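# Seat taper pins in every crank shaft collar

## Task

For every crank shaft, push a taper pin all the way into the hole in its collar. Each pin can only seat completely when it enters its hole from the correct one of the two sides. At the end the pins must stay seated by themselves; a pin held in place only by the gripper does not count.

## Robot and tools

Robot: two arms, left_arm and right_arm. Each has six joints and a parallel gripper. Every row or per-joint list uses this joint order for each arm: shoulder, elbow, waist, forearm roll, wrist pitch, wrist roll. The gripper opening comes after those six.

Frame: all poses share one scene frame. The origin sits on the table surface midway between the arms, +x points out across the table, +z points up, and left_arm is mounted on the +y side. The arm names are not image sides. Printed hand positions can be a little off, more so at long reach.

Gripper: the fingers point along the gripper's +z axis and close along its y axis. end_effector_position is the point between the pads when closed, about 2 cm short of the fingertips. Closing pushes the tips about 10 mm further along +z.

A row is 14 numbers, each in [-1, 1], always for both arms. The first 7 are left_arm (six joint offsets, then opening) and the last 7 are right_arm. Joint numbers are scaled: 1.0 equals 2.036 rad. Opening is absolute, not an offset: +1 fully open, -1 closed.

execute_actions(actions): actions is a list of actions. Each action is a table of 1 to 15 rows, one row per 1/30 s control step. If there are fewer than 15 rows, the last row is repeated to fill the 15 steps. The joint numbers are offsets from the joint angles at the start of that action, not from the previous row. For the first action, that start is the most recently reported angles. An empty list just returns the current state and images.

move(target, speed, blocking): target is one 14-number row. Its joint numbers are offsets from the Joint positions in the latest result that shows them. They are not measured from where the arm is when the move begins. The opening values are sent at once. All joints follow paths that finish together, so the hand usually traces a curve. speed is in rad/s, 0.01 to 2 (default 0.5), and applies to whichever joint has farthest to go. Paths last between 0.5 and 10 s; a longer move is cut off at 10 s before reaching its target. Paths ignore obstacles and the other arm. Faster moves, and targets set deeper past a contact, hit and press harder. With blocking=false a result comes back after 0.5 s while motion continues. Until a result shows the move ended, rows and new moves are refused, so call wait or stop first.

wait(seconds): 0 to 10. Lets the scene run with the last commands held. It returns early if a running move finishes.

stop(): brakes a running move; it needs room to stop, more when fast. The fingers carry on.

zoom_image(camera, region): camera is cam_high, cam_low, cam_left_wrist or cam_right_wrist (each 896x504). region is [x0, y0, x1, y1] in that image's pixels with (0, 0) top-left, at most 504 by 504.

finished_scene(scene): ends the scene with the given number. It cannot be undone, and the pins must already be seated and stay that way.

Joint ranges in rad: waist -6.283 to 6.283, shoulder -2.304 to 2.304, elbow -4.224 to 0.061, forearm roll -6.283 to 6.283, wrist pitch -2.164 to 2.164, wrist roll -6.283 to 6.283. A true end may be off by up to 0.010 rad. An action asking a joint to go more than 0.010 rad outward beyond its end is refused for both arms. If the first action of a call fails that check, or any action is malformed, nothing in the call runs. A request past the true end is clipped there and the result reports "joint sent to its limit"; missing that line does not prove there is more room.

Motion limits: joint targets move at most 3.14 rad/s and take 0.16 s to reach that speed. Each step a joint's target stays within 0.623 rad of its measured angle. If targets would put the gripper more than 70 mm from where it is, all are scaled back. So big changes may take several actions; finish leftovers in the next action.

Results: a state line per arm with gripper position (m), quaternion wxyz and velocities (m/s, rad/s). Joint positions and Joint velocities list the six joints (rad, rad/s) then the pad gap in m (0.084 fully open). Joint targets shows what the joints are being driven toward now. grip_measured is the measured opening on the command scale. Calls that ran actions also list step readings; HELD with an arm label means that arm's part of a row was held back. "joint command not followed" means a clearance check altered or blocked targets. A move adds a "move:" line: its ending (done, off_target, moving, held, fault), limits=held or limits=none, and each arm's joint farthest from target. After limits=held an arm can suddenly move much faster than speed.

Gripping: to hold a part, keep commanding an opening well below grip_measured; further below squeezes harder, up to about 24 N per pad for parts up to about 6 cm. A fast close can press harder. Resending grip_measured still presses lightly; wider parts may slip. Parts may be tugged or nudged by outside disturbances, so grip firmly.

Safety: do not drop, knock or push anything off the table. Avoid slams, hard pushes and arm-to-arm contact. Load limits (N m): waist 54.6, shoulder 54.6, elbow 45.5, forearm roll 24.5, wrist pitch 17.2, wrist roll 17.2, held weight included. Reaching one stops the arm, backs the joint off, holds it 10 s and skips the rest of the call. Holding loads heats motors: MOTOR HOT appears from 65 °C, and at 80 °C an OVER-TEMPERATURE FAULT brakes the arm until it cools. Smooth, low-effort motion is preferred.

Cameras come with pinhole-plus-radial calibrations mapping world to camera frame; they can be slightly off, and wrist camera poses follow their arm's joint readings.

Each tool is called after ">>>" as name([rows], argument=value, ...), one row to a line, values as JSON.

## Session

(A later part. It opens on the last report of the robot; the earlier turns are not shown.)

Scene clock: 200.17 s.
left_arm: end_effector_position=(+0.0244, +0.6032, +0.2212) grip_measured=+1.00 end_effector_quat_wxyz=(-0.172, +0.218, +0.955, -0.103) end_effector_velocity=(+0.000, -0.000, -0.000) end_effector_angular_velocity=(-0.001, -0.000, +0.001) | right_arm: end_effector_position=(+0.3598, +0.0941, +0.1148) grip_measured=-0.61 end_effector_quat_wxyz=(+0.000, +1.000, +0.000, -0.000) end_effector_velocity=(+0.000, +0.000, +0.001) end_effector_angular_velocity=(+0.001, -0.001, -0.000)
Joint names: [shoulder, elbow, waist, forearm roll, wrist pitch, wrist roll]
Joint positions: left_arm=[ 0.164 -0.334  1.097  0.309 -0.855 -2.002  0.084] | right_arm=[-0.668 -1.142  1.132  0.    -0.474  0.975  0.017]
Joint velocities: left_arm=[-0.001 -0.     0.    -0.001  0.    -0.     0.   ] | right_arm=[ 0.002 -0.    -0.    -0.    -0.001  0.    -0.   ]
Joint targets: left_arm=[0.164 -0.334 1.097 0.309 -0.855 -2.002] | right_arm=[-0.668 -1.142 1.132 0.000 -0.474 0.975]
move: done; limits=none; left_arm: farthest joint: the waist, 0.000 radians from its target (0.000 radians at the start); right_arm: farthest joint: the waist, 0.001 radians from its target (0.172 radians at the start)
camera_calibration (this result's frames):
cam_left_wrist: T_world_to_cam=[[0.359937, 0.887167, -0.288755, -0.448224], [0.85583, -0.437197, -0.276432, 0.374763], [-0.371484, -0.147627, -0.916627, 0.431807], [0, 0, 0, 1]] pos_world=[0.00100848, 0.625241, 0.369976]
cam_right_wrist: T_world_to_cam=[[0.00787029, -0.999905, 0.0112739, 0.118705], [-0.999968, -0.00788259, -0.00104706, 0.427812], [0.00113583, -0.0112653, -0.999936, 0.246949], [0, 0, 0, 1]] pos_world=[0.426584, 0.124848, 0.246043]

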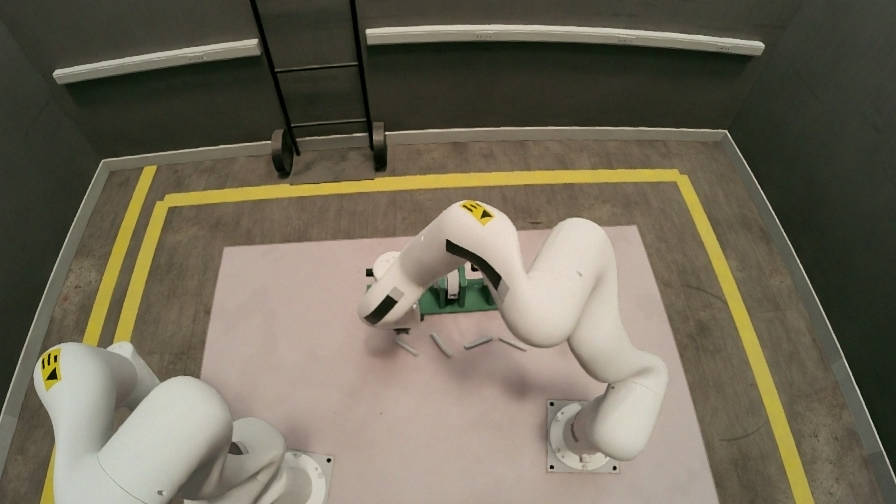

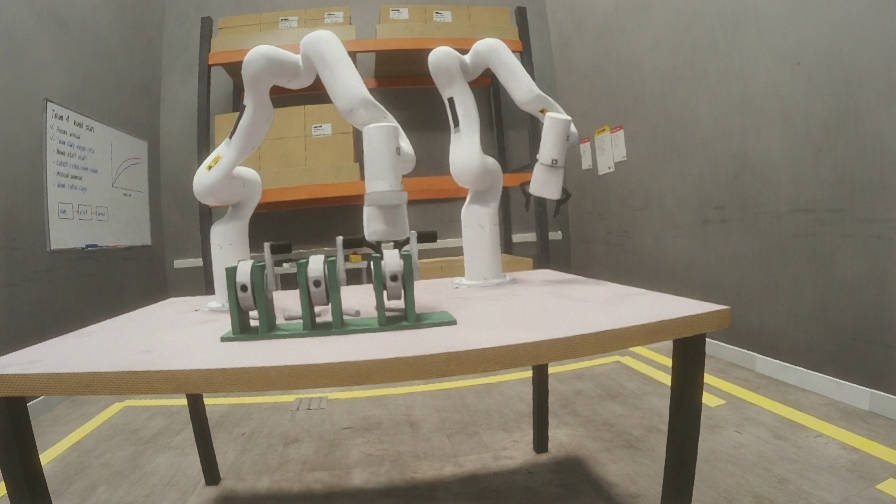

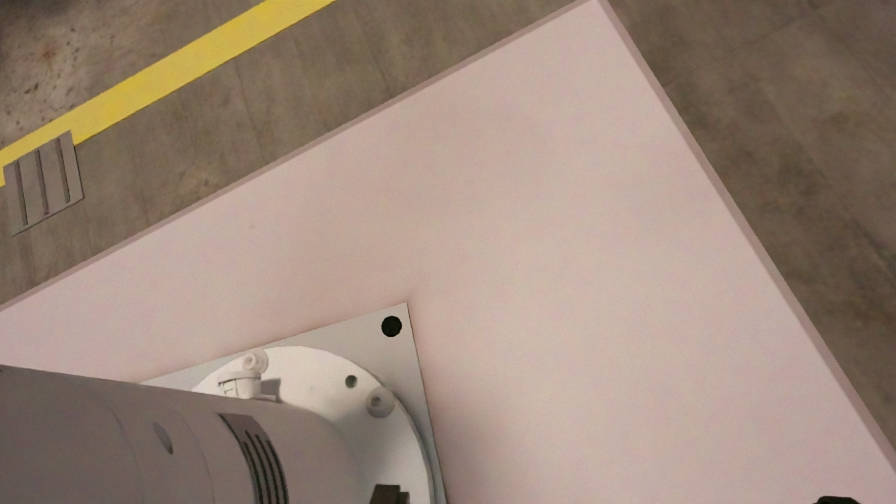

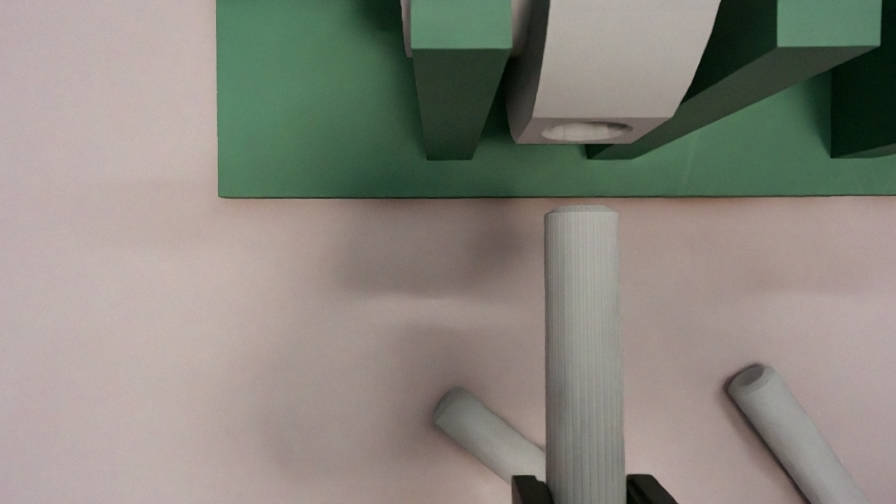

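>>> move(target=[0,0,0,0,0,0,1,-0.0048,-0.009,-0.0088,0,-0.0042,-0.0088,-1], speed=0.05)

>>> move(target=[0,0,0,0,0,0,1,-0.0155,-0.027,-0.019,0,-0.0115,-0.019,-1], speed=0.03)

>>> move(target=[0,0,0,0,0,0,1,-0.0203,-0.0357,-0.0217,0,-0.0154,-0.0217,-1], speed=0.03)

Scene clock: 213.43 s.
left_arm: end_effector_position=(+0.0244, +0.6032, +0.2212) grip_measured=+1.00 end_effector_quat_wxyz=(-0.172, +0.218, +0.955, -0.103) end_effector_velocity=(-0.000, +0.001, +0.000) end_effector_angular_velocity=(+0.002, -0.002, +0.001) | right_arm: end_effector_position=(+0.3714, +0.0929, +0.1153) grip_measured=-0.61 end_effector_quat_wxyz=(+0.000, +1.000, +0.000, -0.000) end_effector_velocity=(+0.000, +0.001, +0.001) end_effector_angular_velocity=(+0.002, -0.001, +0.000)
Joint names: [shoulder, elbow, waist, forearm roll, wrist pitch, wrist roll]
Joint positions: left_arm=[ 0.164 -0.334  1.097  0.309 -0.855 -2.002  0.084] | right_arm=[-0.678 -1.16   1.114  0.    -0.482  0.957  0.017]
Joint velocities: left_arm=[ 0.001  0.     0.002  0.001  0.002 -0.    -0.   ] | right_arm=[ 0.001 -0.001  0.     0.    -0.    -0.     0.   ]
Joint targets: left_arm=[0.164 -0.334 1.097 0.309 -0.855 -2.002] | right_arm=[-0.678 -1.160 1.114 0.000 -0.482 0.957]
move: done; limits=none; left_arm: farthest joint: the waist, 0.000 radians from its target (0.000 radians at the start); right_arm: farthest joint: the waist, 0.000 radians from its target (0.018 radians at the start)
camera_calibration (this result's frames):
cam_left_wrist: T_world_to_cam=[[0.359938, 0.887167, -0.288755, -0.448224], [0.85583, -0.437197, -0.276432, 0.374763], [-0.371484, -0.147627, -0.916627, 0.431807], [0, 0, 0, 1]] pos_world=[0.00100851, 0.625241, 0.369976]
cam_right_wrist: T_world_to_cam=[[0.00791784, -0.999905, 0.0112832, 0.117408], [-0.999968, -0.00792999, -0.00103214, 0.439393], [0.00112152, -0.0112747, -0.999936, 0.247367], [0, 0, 0, 1]] pos_world=[0.438171, 0.12367, 0.24648]

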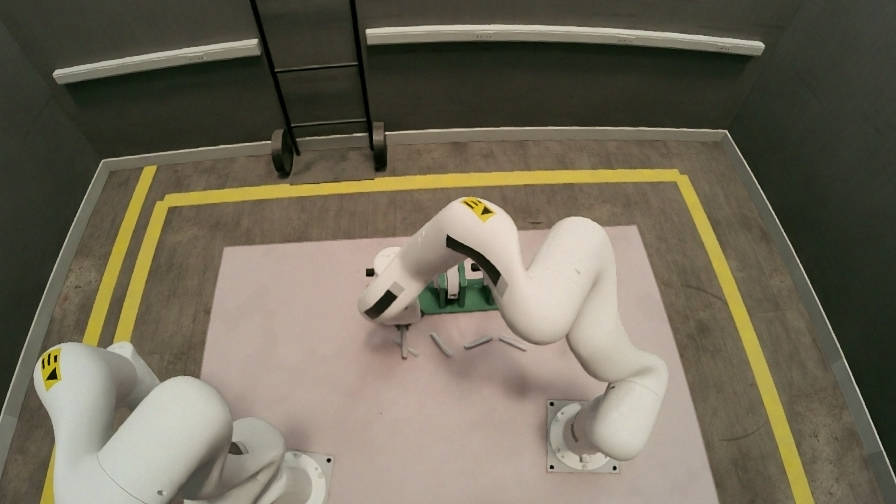

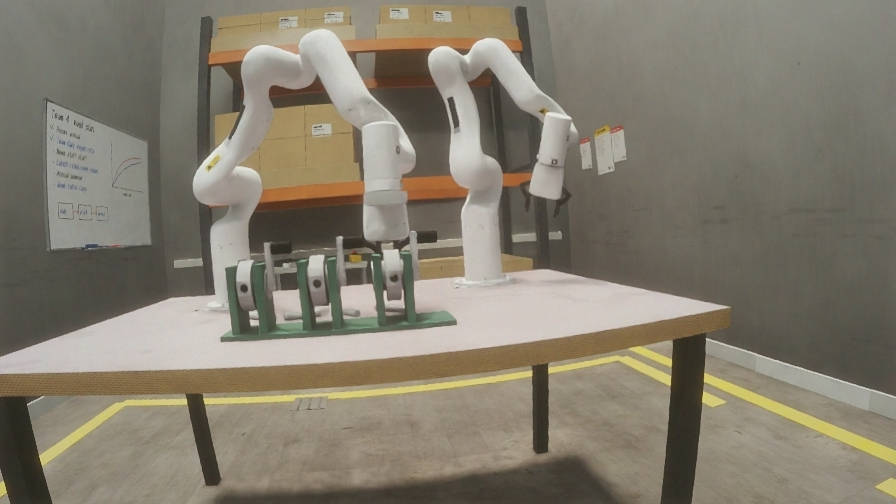

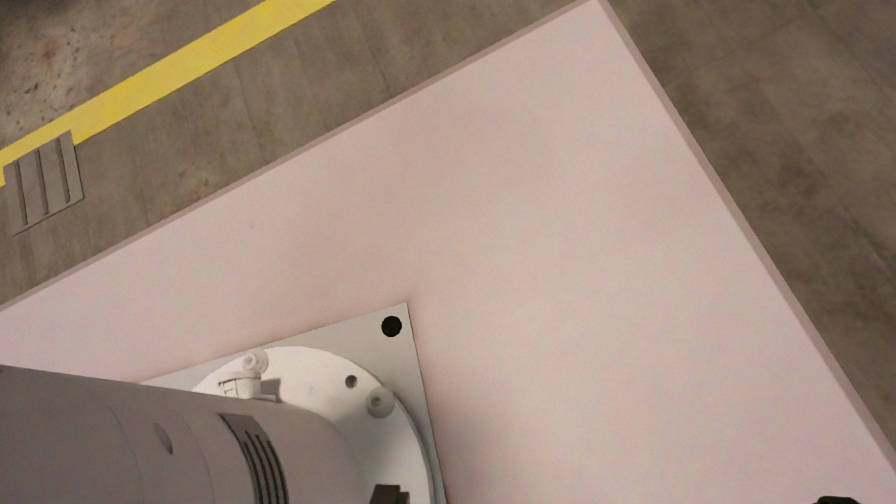

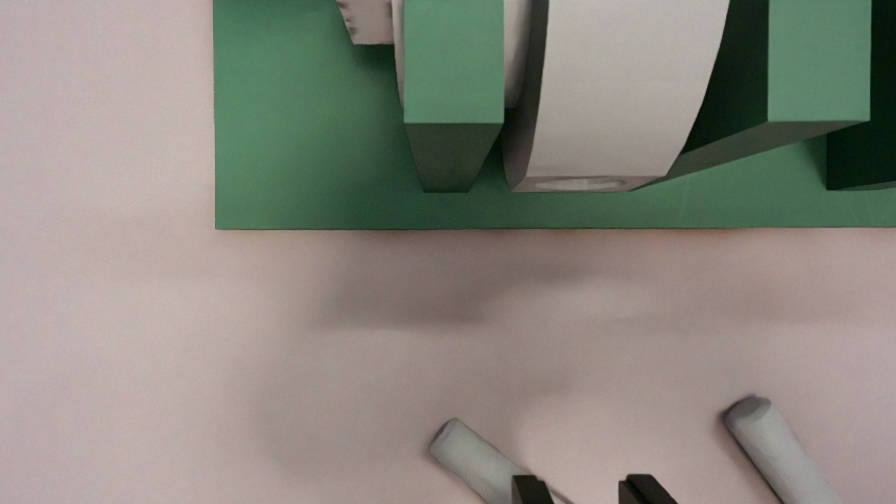

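Scene clock: 215.53 s.
left_arm: end_effector_position=(+0.0244, +0.6032, +0.2212) grip_measured=+1.00 end_effector_quat_wxyz=(-0.172, +0.218, +0.955, -0.103) end_effector_velocity=(-0.000, +0.000, +0.000) end_effector_angular_velocity=(+0.001, -0.000, +0.001) | right_arm: end_effector_position=(+0.3994, +0.0930, +0.1152) grip_measured=-0.61 end_effector_quat_wxyz=(+0.000, +1.000, +0.000, -0.000) end_effector_velocity=(-0.000, -0.000, -0.001) end_effector_angular_velocity=(-0.001, +0.000, +0.001)
Joint names: [shoulder, elbow, waist, forearm roll, wrist pitch, wrist roll]
Joint positions: left_arm=[ 0.164 -0.334  1.097  0.309 -0.855 -2.002  0.084] | right_arm=[-0.71  -1.215  1.076  0.    -0.506  0.919  0.017]
Joint velocities: left_arm=[ 0.001  0.     0.001  0.001 -0.    -0.     0.   ] | right_arm=[-0.002 -0.     0.    -0.     0.002 -0.001 -0.   ]
Joint targets: left_arm=[0.164 -0.334 1.097 0.309 -0.855 -2.002] | right_arm=[-0.710 -1.215 1.076 0.000 -0.506 0.919]
move: done; limits=none; left_arm: farthest joint: the waist, 0.000 radians from its target (0.000 radians at the start); right_arm: farthest joint: the waist, 0.000 radians from its target (0.039 radians at the start)
camera_calibration (this result's frames):
cam_left_wrist: T_world_to_cam=[[0.359938, 0.887167, -0.288755, -0.448224], [0.85583, -0.437197, -0.276432, 0.374763], [-0.371484, -0.147627, -0.916627, 0.431807], [0, 0, 0, 1]] pos_world=[0.00100855, 0.625241, 0.369976]
cam_right_wrist: T_world_to_cam=[[0.00794931, -0.999905, 0.0112808, 0.117226], [-0.999968, -0.00796126, -0.0010151, 0.467356], [0.00110481, -0.0112723, -0.999936, 0.247293], [0, 0, 0, 1]] pos_world=[0.466136, 0.123723, 0.246429]

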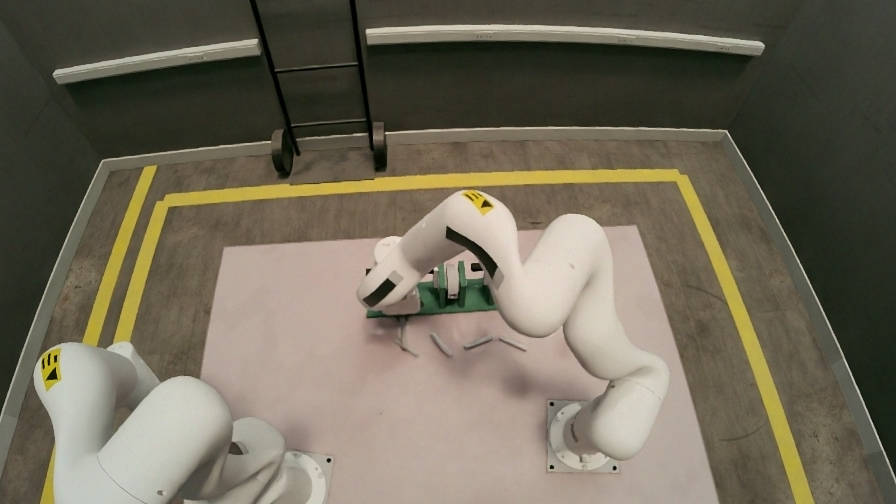

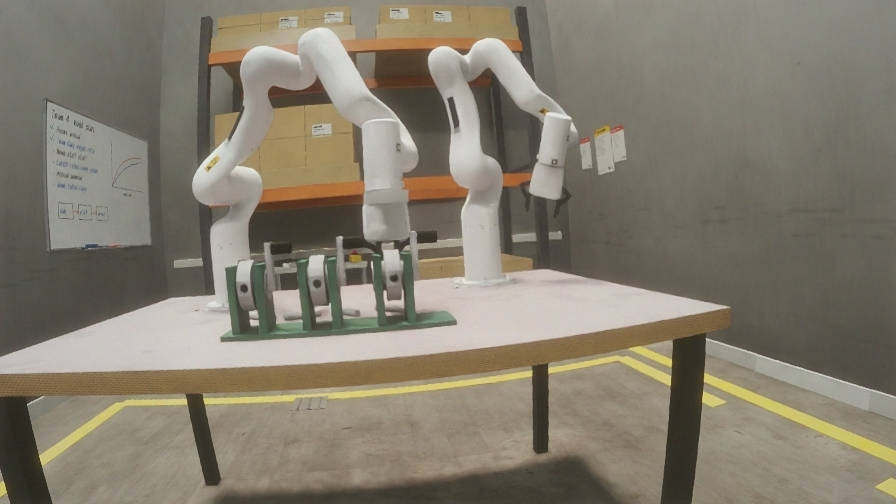

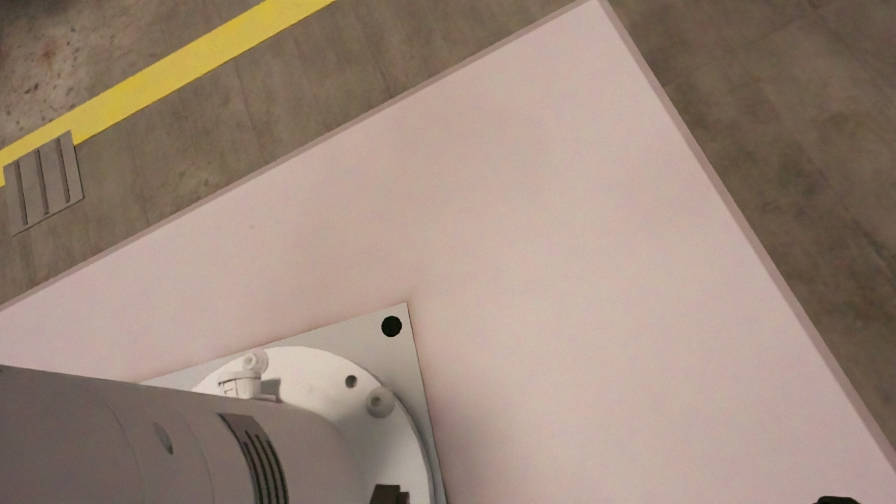

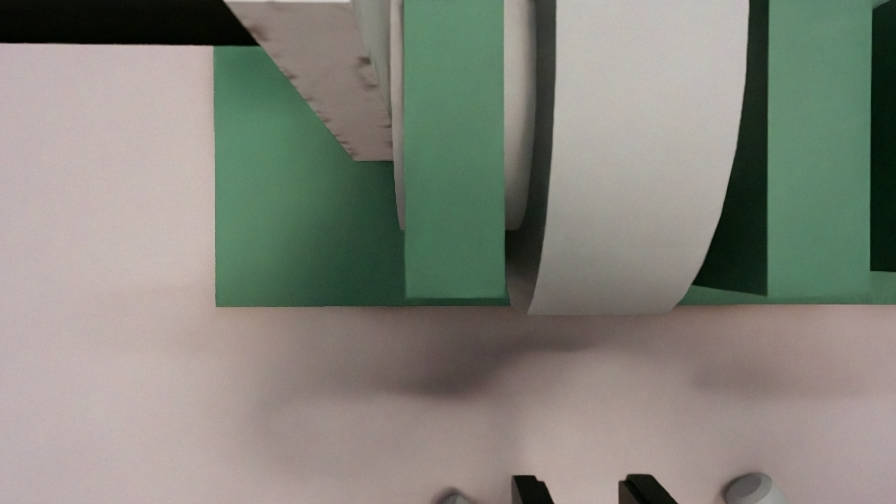

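Scene clock: 218.20 s.
left_arm: end_effector_position=(+0.0244, +0.6032, +0.2212) grip_measured=+1.00 end_effector_quat_wxyz=(-0.172, +0.218, +0.955, -0.103) end_effector_velocity=(-0.000, -0.000, +0.000) end_effector_angular_velocity=(-0.000, +0.001, +0.000) | right_arm: end_effector_position=(+0.4334, +0.0930, +0.1152) grip_measured=-0.61 end_effector_quat_wxyz=(+0.000, +1.000, +0.000, -0.000) end_effector_velocity=(+0.000, +0.000, +0.000) end_effector_angular_velocity=(-0.000, +0.000, +0.001)
Joint names: [shoulder, elbow, waist, forearm roll, wrist pitch, wrist roll]
Joint positions: left_arm=[ 0.164 -0.334  1.097  0.309 -0.855 -2.002  0.084] | right_arm=[-0.751 -1.288  1.032  0.    -0.537  0.875  0.017]
Joint velocities: left_arm=[-0.    -0.     0.     0.    -0.001 -0.    -0.   ] | right_arm=[-0.    -0.001  0.    -0.    -0.001 -0.001 -0.   ]
Joint targets: left_arm=[0.164 -0.334 1.097 0.309 -0.855 -2.002] | right_arm=[-0.751 -1.288 1.032 0.000 -0.537 0.875]
move: done; limits=none; left_arm: farthest joint: the waist, 0.000 radians from its target (0.000 radians at the start); right_arm: farthest joint: the waist, 0.000 radians from its target (0.044 radians at the start)
camera_calibration (this result's frames):
cam_left_wrist: T_world_to_cam=[[0.359938, 0.887167, -0.288755, -0.448224], [0.855829, -0.437197, -0.276432, 0.374763], [-0.371484, -0.147627, -0.916627, 0.431807], [0, 0, 0, 1]] pos_world=[0.00100852, 0.625241, 0.369976]
cam_right_wrist: T_world_to_cam=[[0.00797939, -0.999905, 0.0112741, 0.116967], [-0.999968, -0.00799113, -0.000996937, 0.501368], [0.00108693, -0.0112658, -0.999936, 0.247241], [0, 0, 0, 1]] pos_world=[0.500149, 0.123747, 0.246406]

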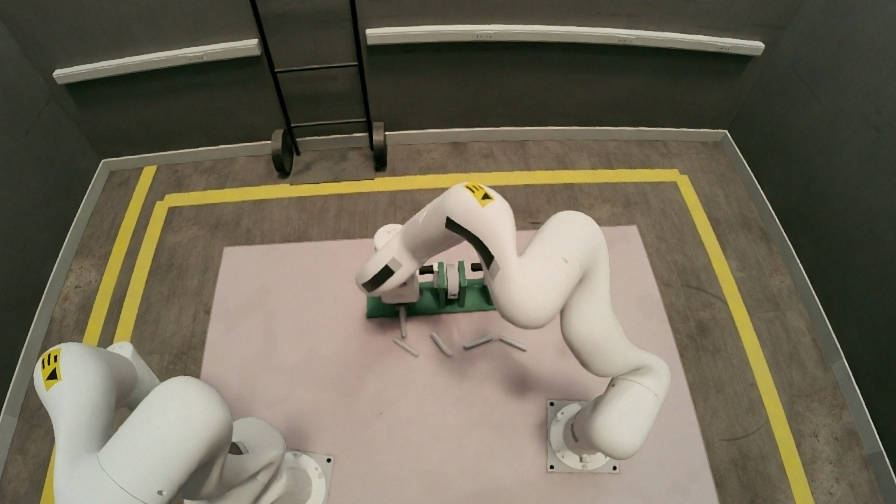

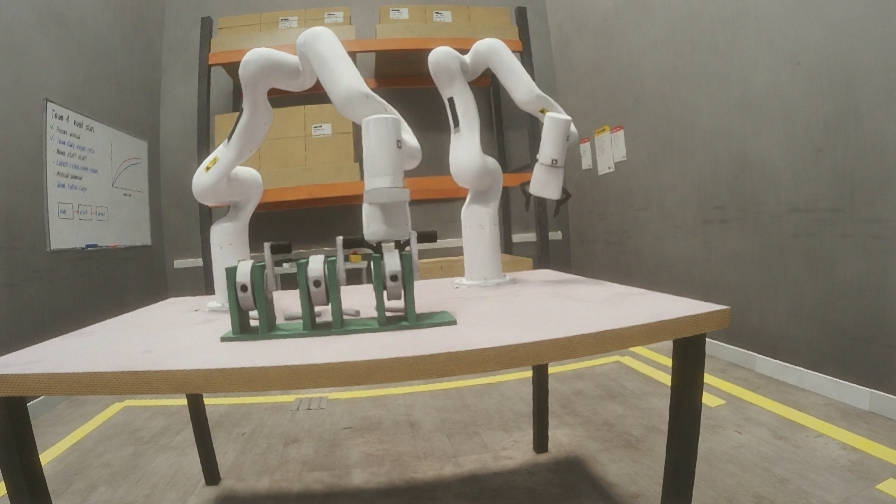

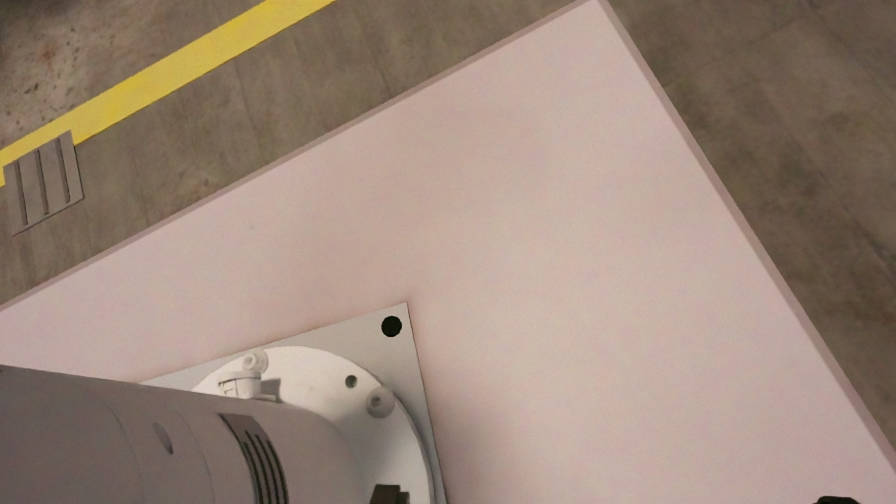

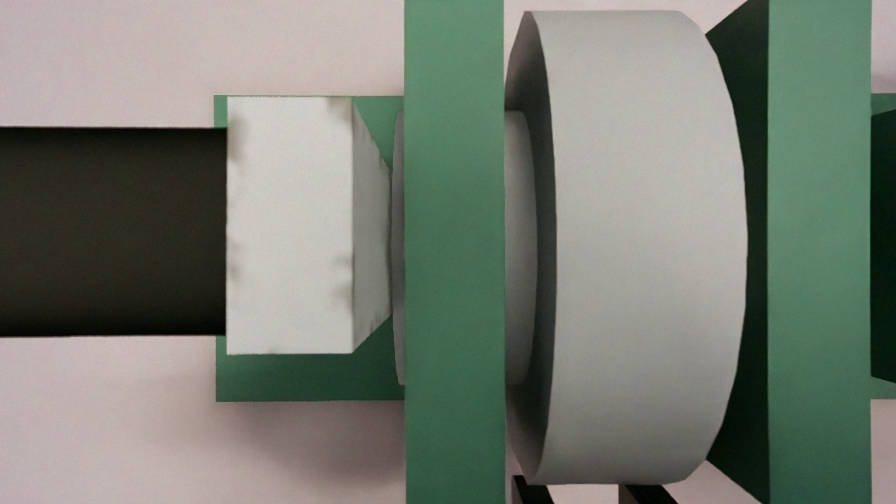

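>>> move(target=[0,0,0,0,0,0,1,-0.014,-0.045,0.133,0,-0.031,0.187,-1], speed=0.3)

>>> zoom_image(camera="cam_low", region=[340,180,520,340])

Scene clock: 229.03 s.
left_arm: end_effector_position=(+0.0244, +0.6032, +0.2212) grip_measured=+1.00 end_effector_quat_wxyz=(-0.172, +0.218, +0.955, -0.103) end_effector_velocity=(-0.000, -0.000, +0.000) end_effector_angular_velocity=(-0.001, +0.001, +0.000) | right_arm: end_effector_position=(+0.3040, +0.2040, +0.1299) grip_measured=-0.61 end_effector_quat_wxyz=(+0.000, +0.999, -0.055, -0.000) end_effector_velocity=(-0.001, +0.000, +0.000) end_effector_angular_velocity=(-0.001, +0.000, +0.001)
Joint names: [shoulder, elbow, waist, forearm roll, wrist pitch, wrist roll]
Joint positions: left_arm=[ 0.164 -0.334  1.097  0.309 -0.855 -2.002  0.084] | right_arm=[-0.78  -1.379  1.302  0.    -0.6    1.255  0.017]
Joint velocities: left_arm=[ 0.001 -0.    -0.    -0.    -0.002  0.     0.   ] | right_arm=[ 0.    -0.001  0.001 -0.    -0.002  0.001 -0.   ]
Joint targets: left_arm=[0.164 -0.334 1.097 0.309 -0.855 -2.002] | right_arm=[-0.780 -1.379 1.302 0.000 -0.600 1.255]
move: done; limits=none; left_arm: farthest joint: the waist, 0.000 radians from its target (0.000 radians at the start); right_arm: farthest joint: the waist, 0.001 radians from its target (0.271 radians at the start)
camera_calibration (this result's frames):
cam_left_wrist: T_world_to_cam=[[0.359938, 0.887167, -0.288755, -0.448224], [0.85583, -0.437197, -0.276432, 0.374763], [-0.371484, -0.147627, -0.916627, 0.431807], [0, 0, 0, 1]] pos_world=[0.00100853, 0.625241, 0.369976]
cam_right_wrist: T_world_to_cam=[[-0.10204, -0.994715, 0.0114384, 0.261216], [-0.99478, 0.102034, -0.00106551, 0.34888], [-0.000107223, -0.0114874, -0.999934, 0.263756], [0, 0, 0, 1]] pos_world=[0.373741, 0.227267, 0.261123]

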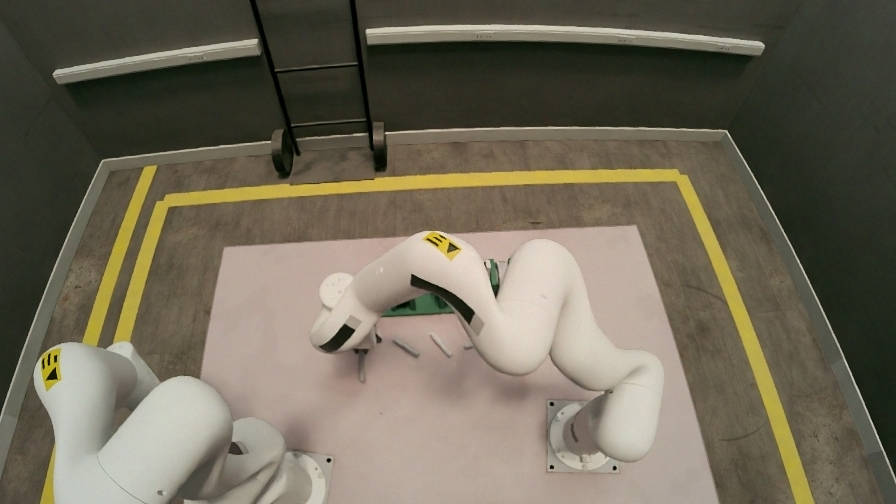

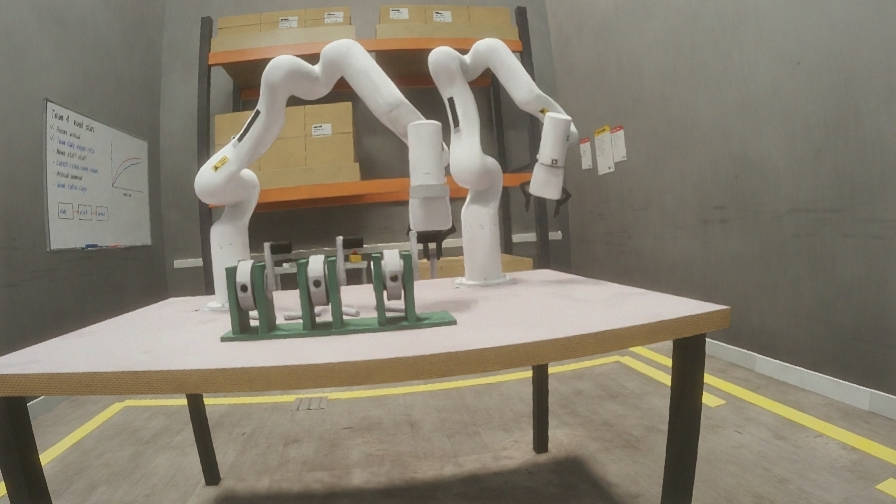

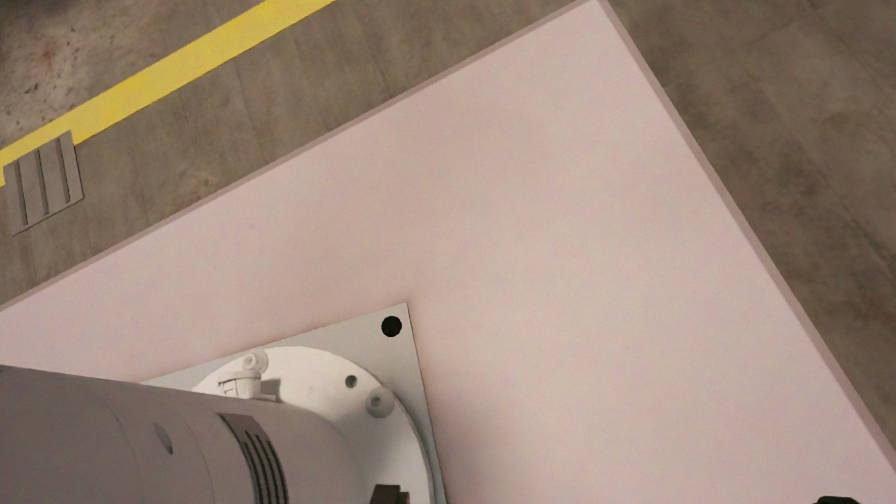

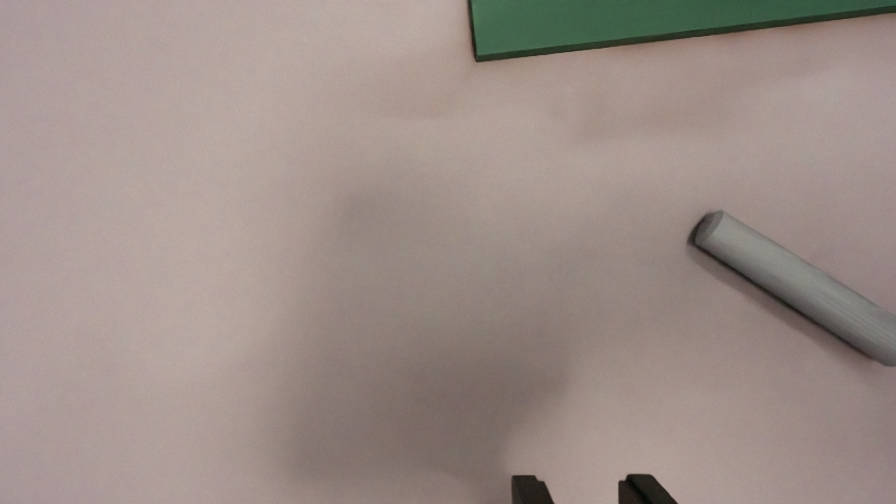

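Region (340, 180, 520, 340) of cam_low's 896x504 image, scaled by 2.800, with more detail than that image has.

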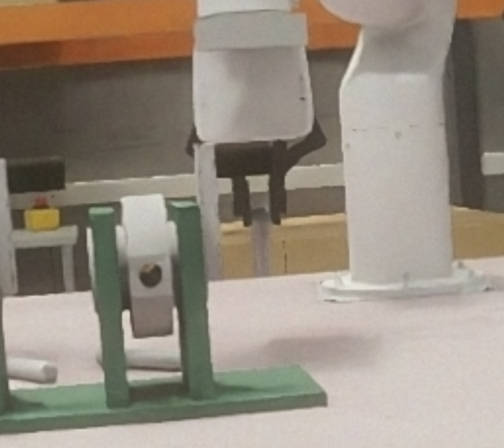

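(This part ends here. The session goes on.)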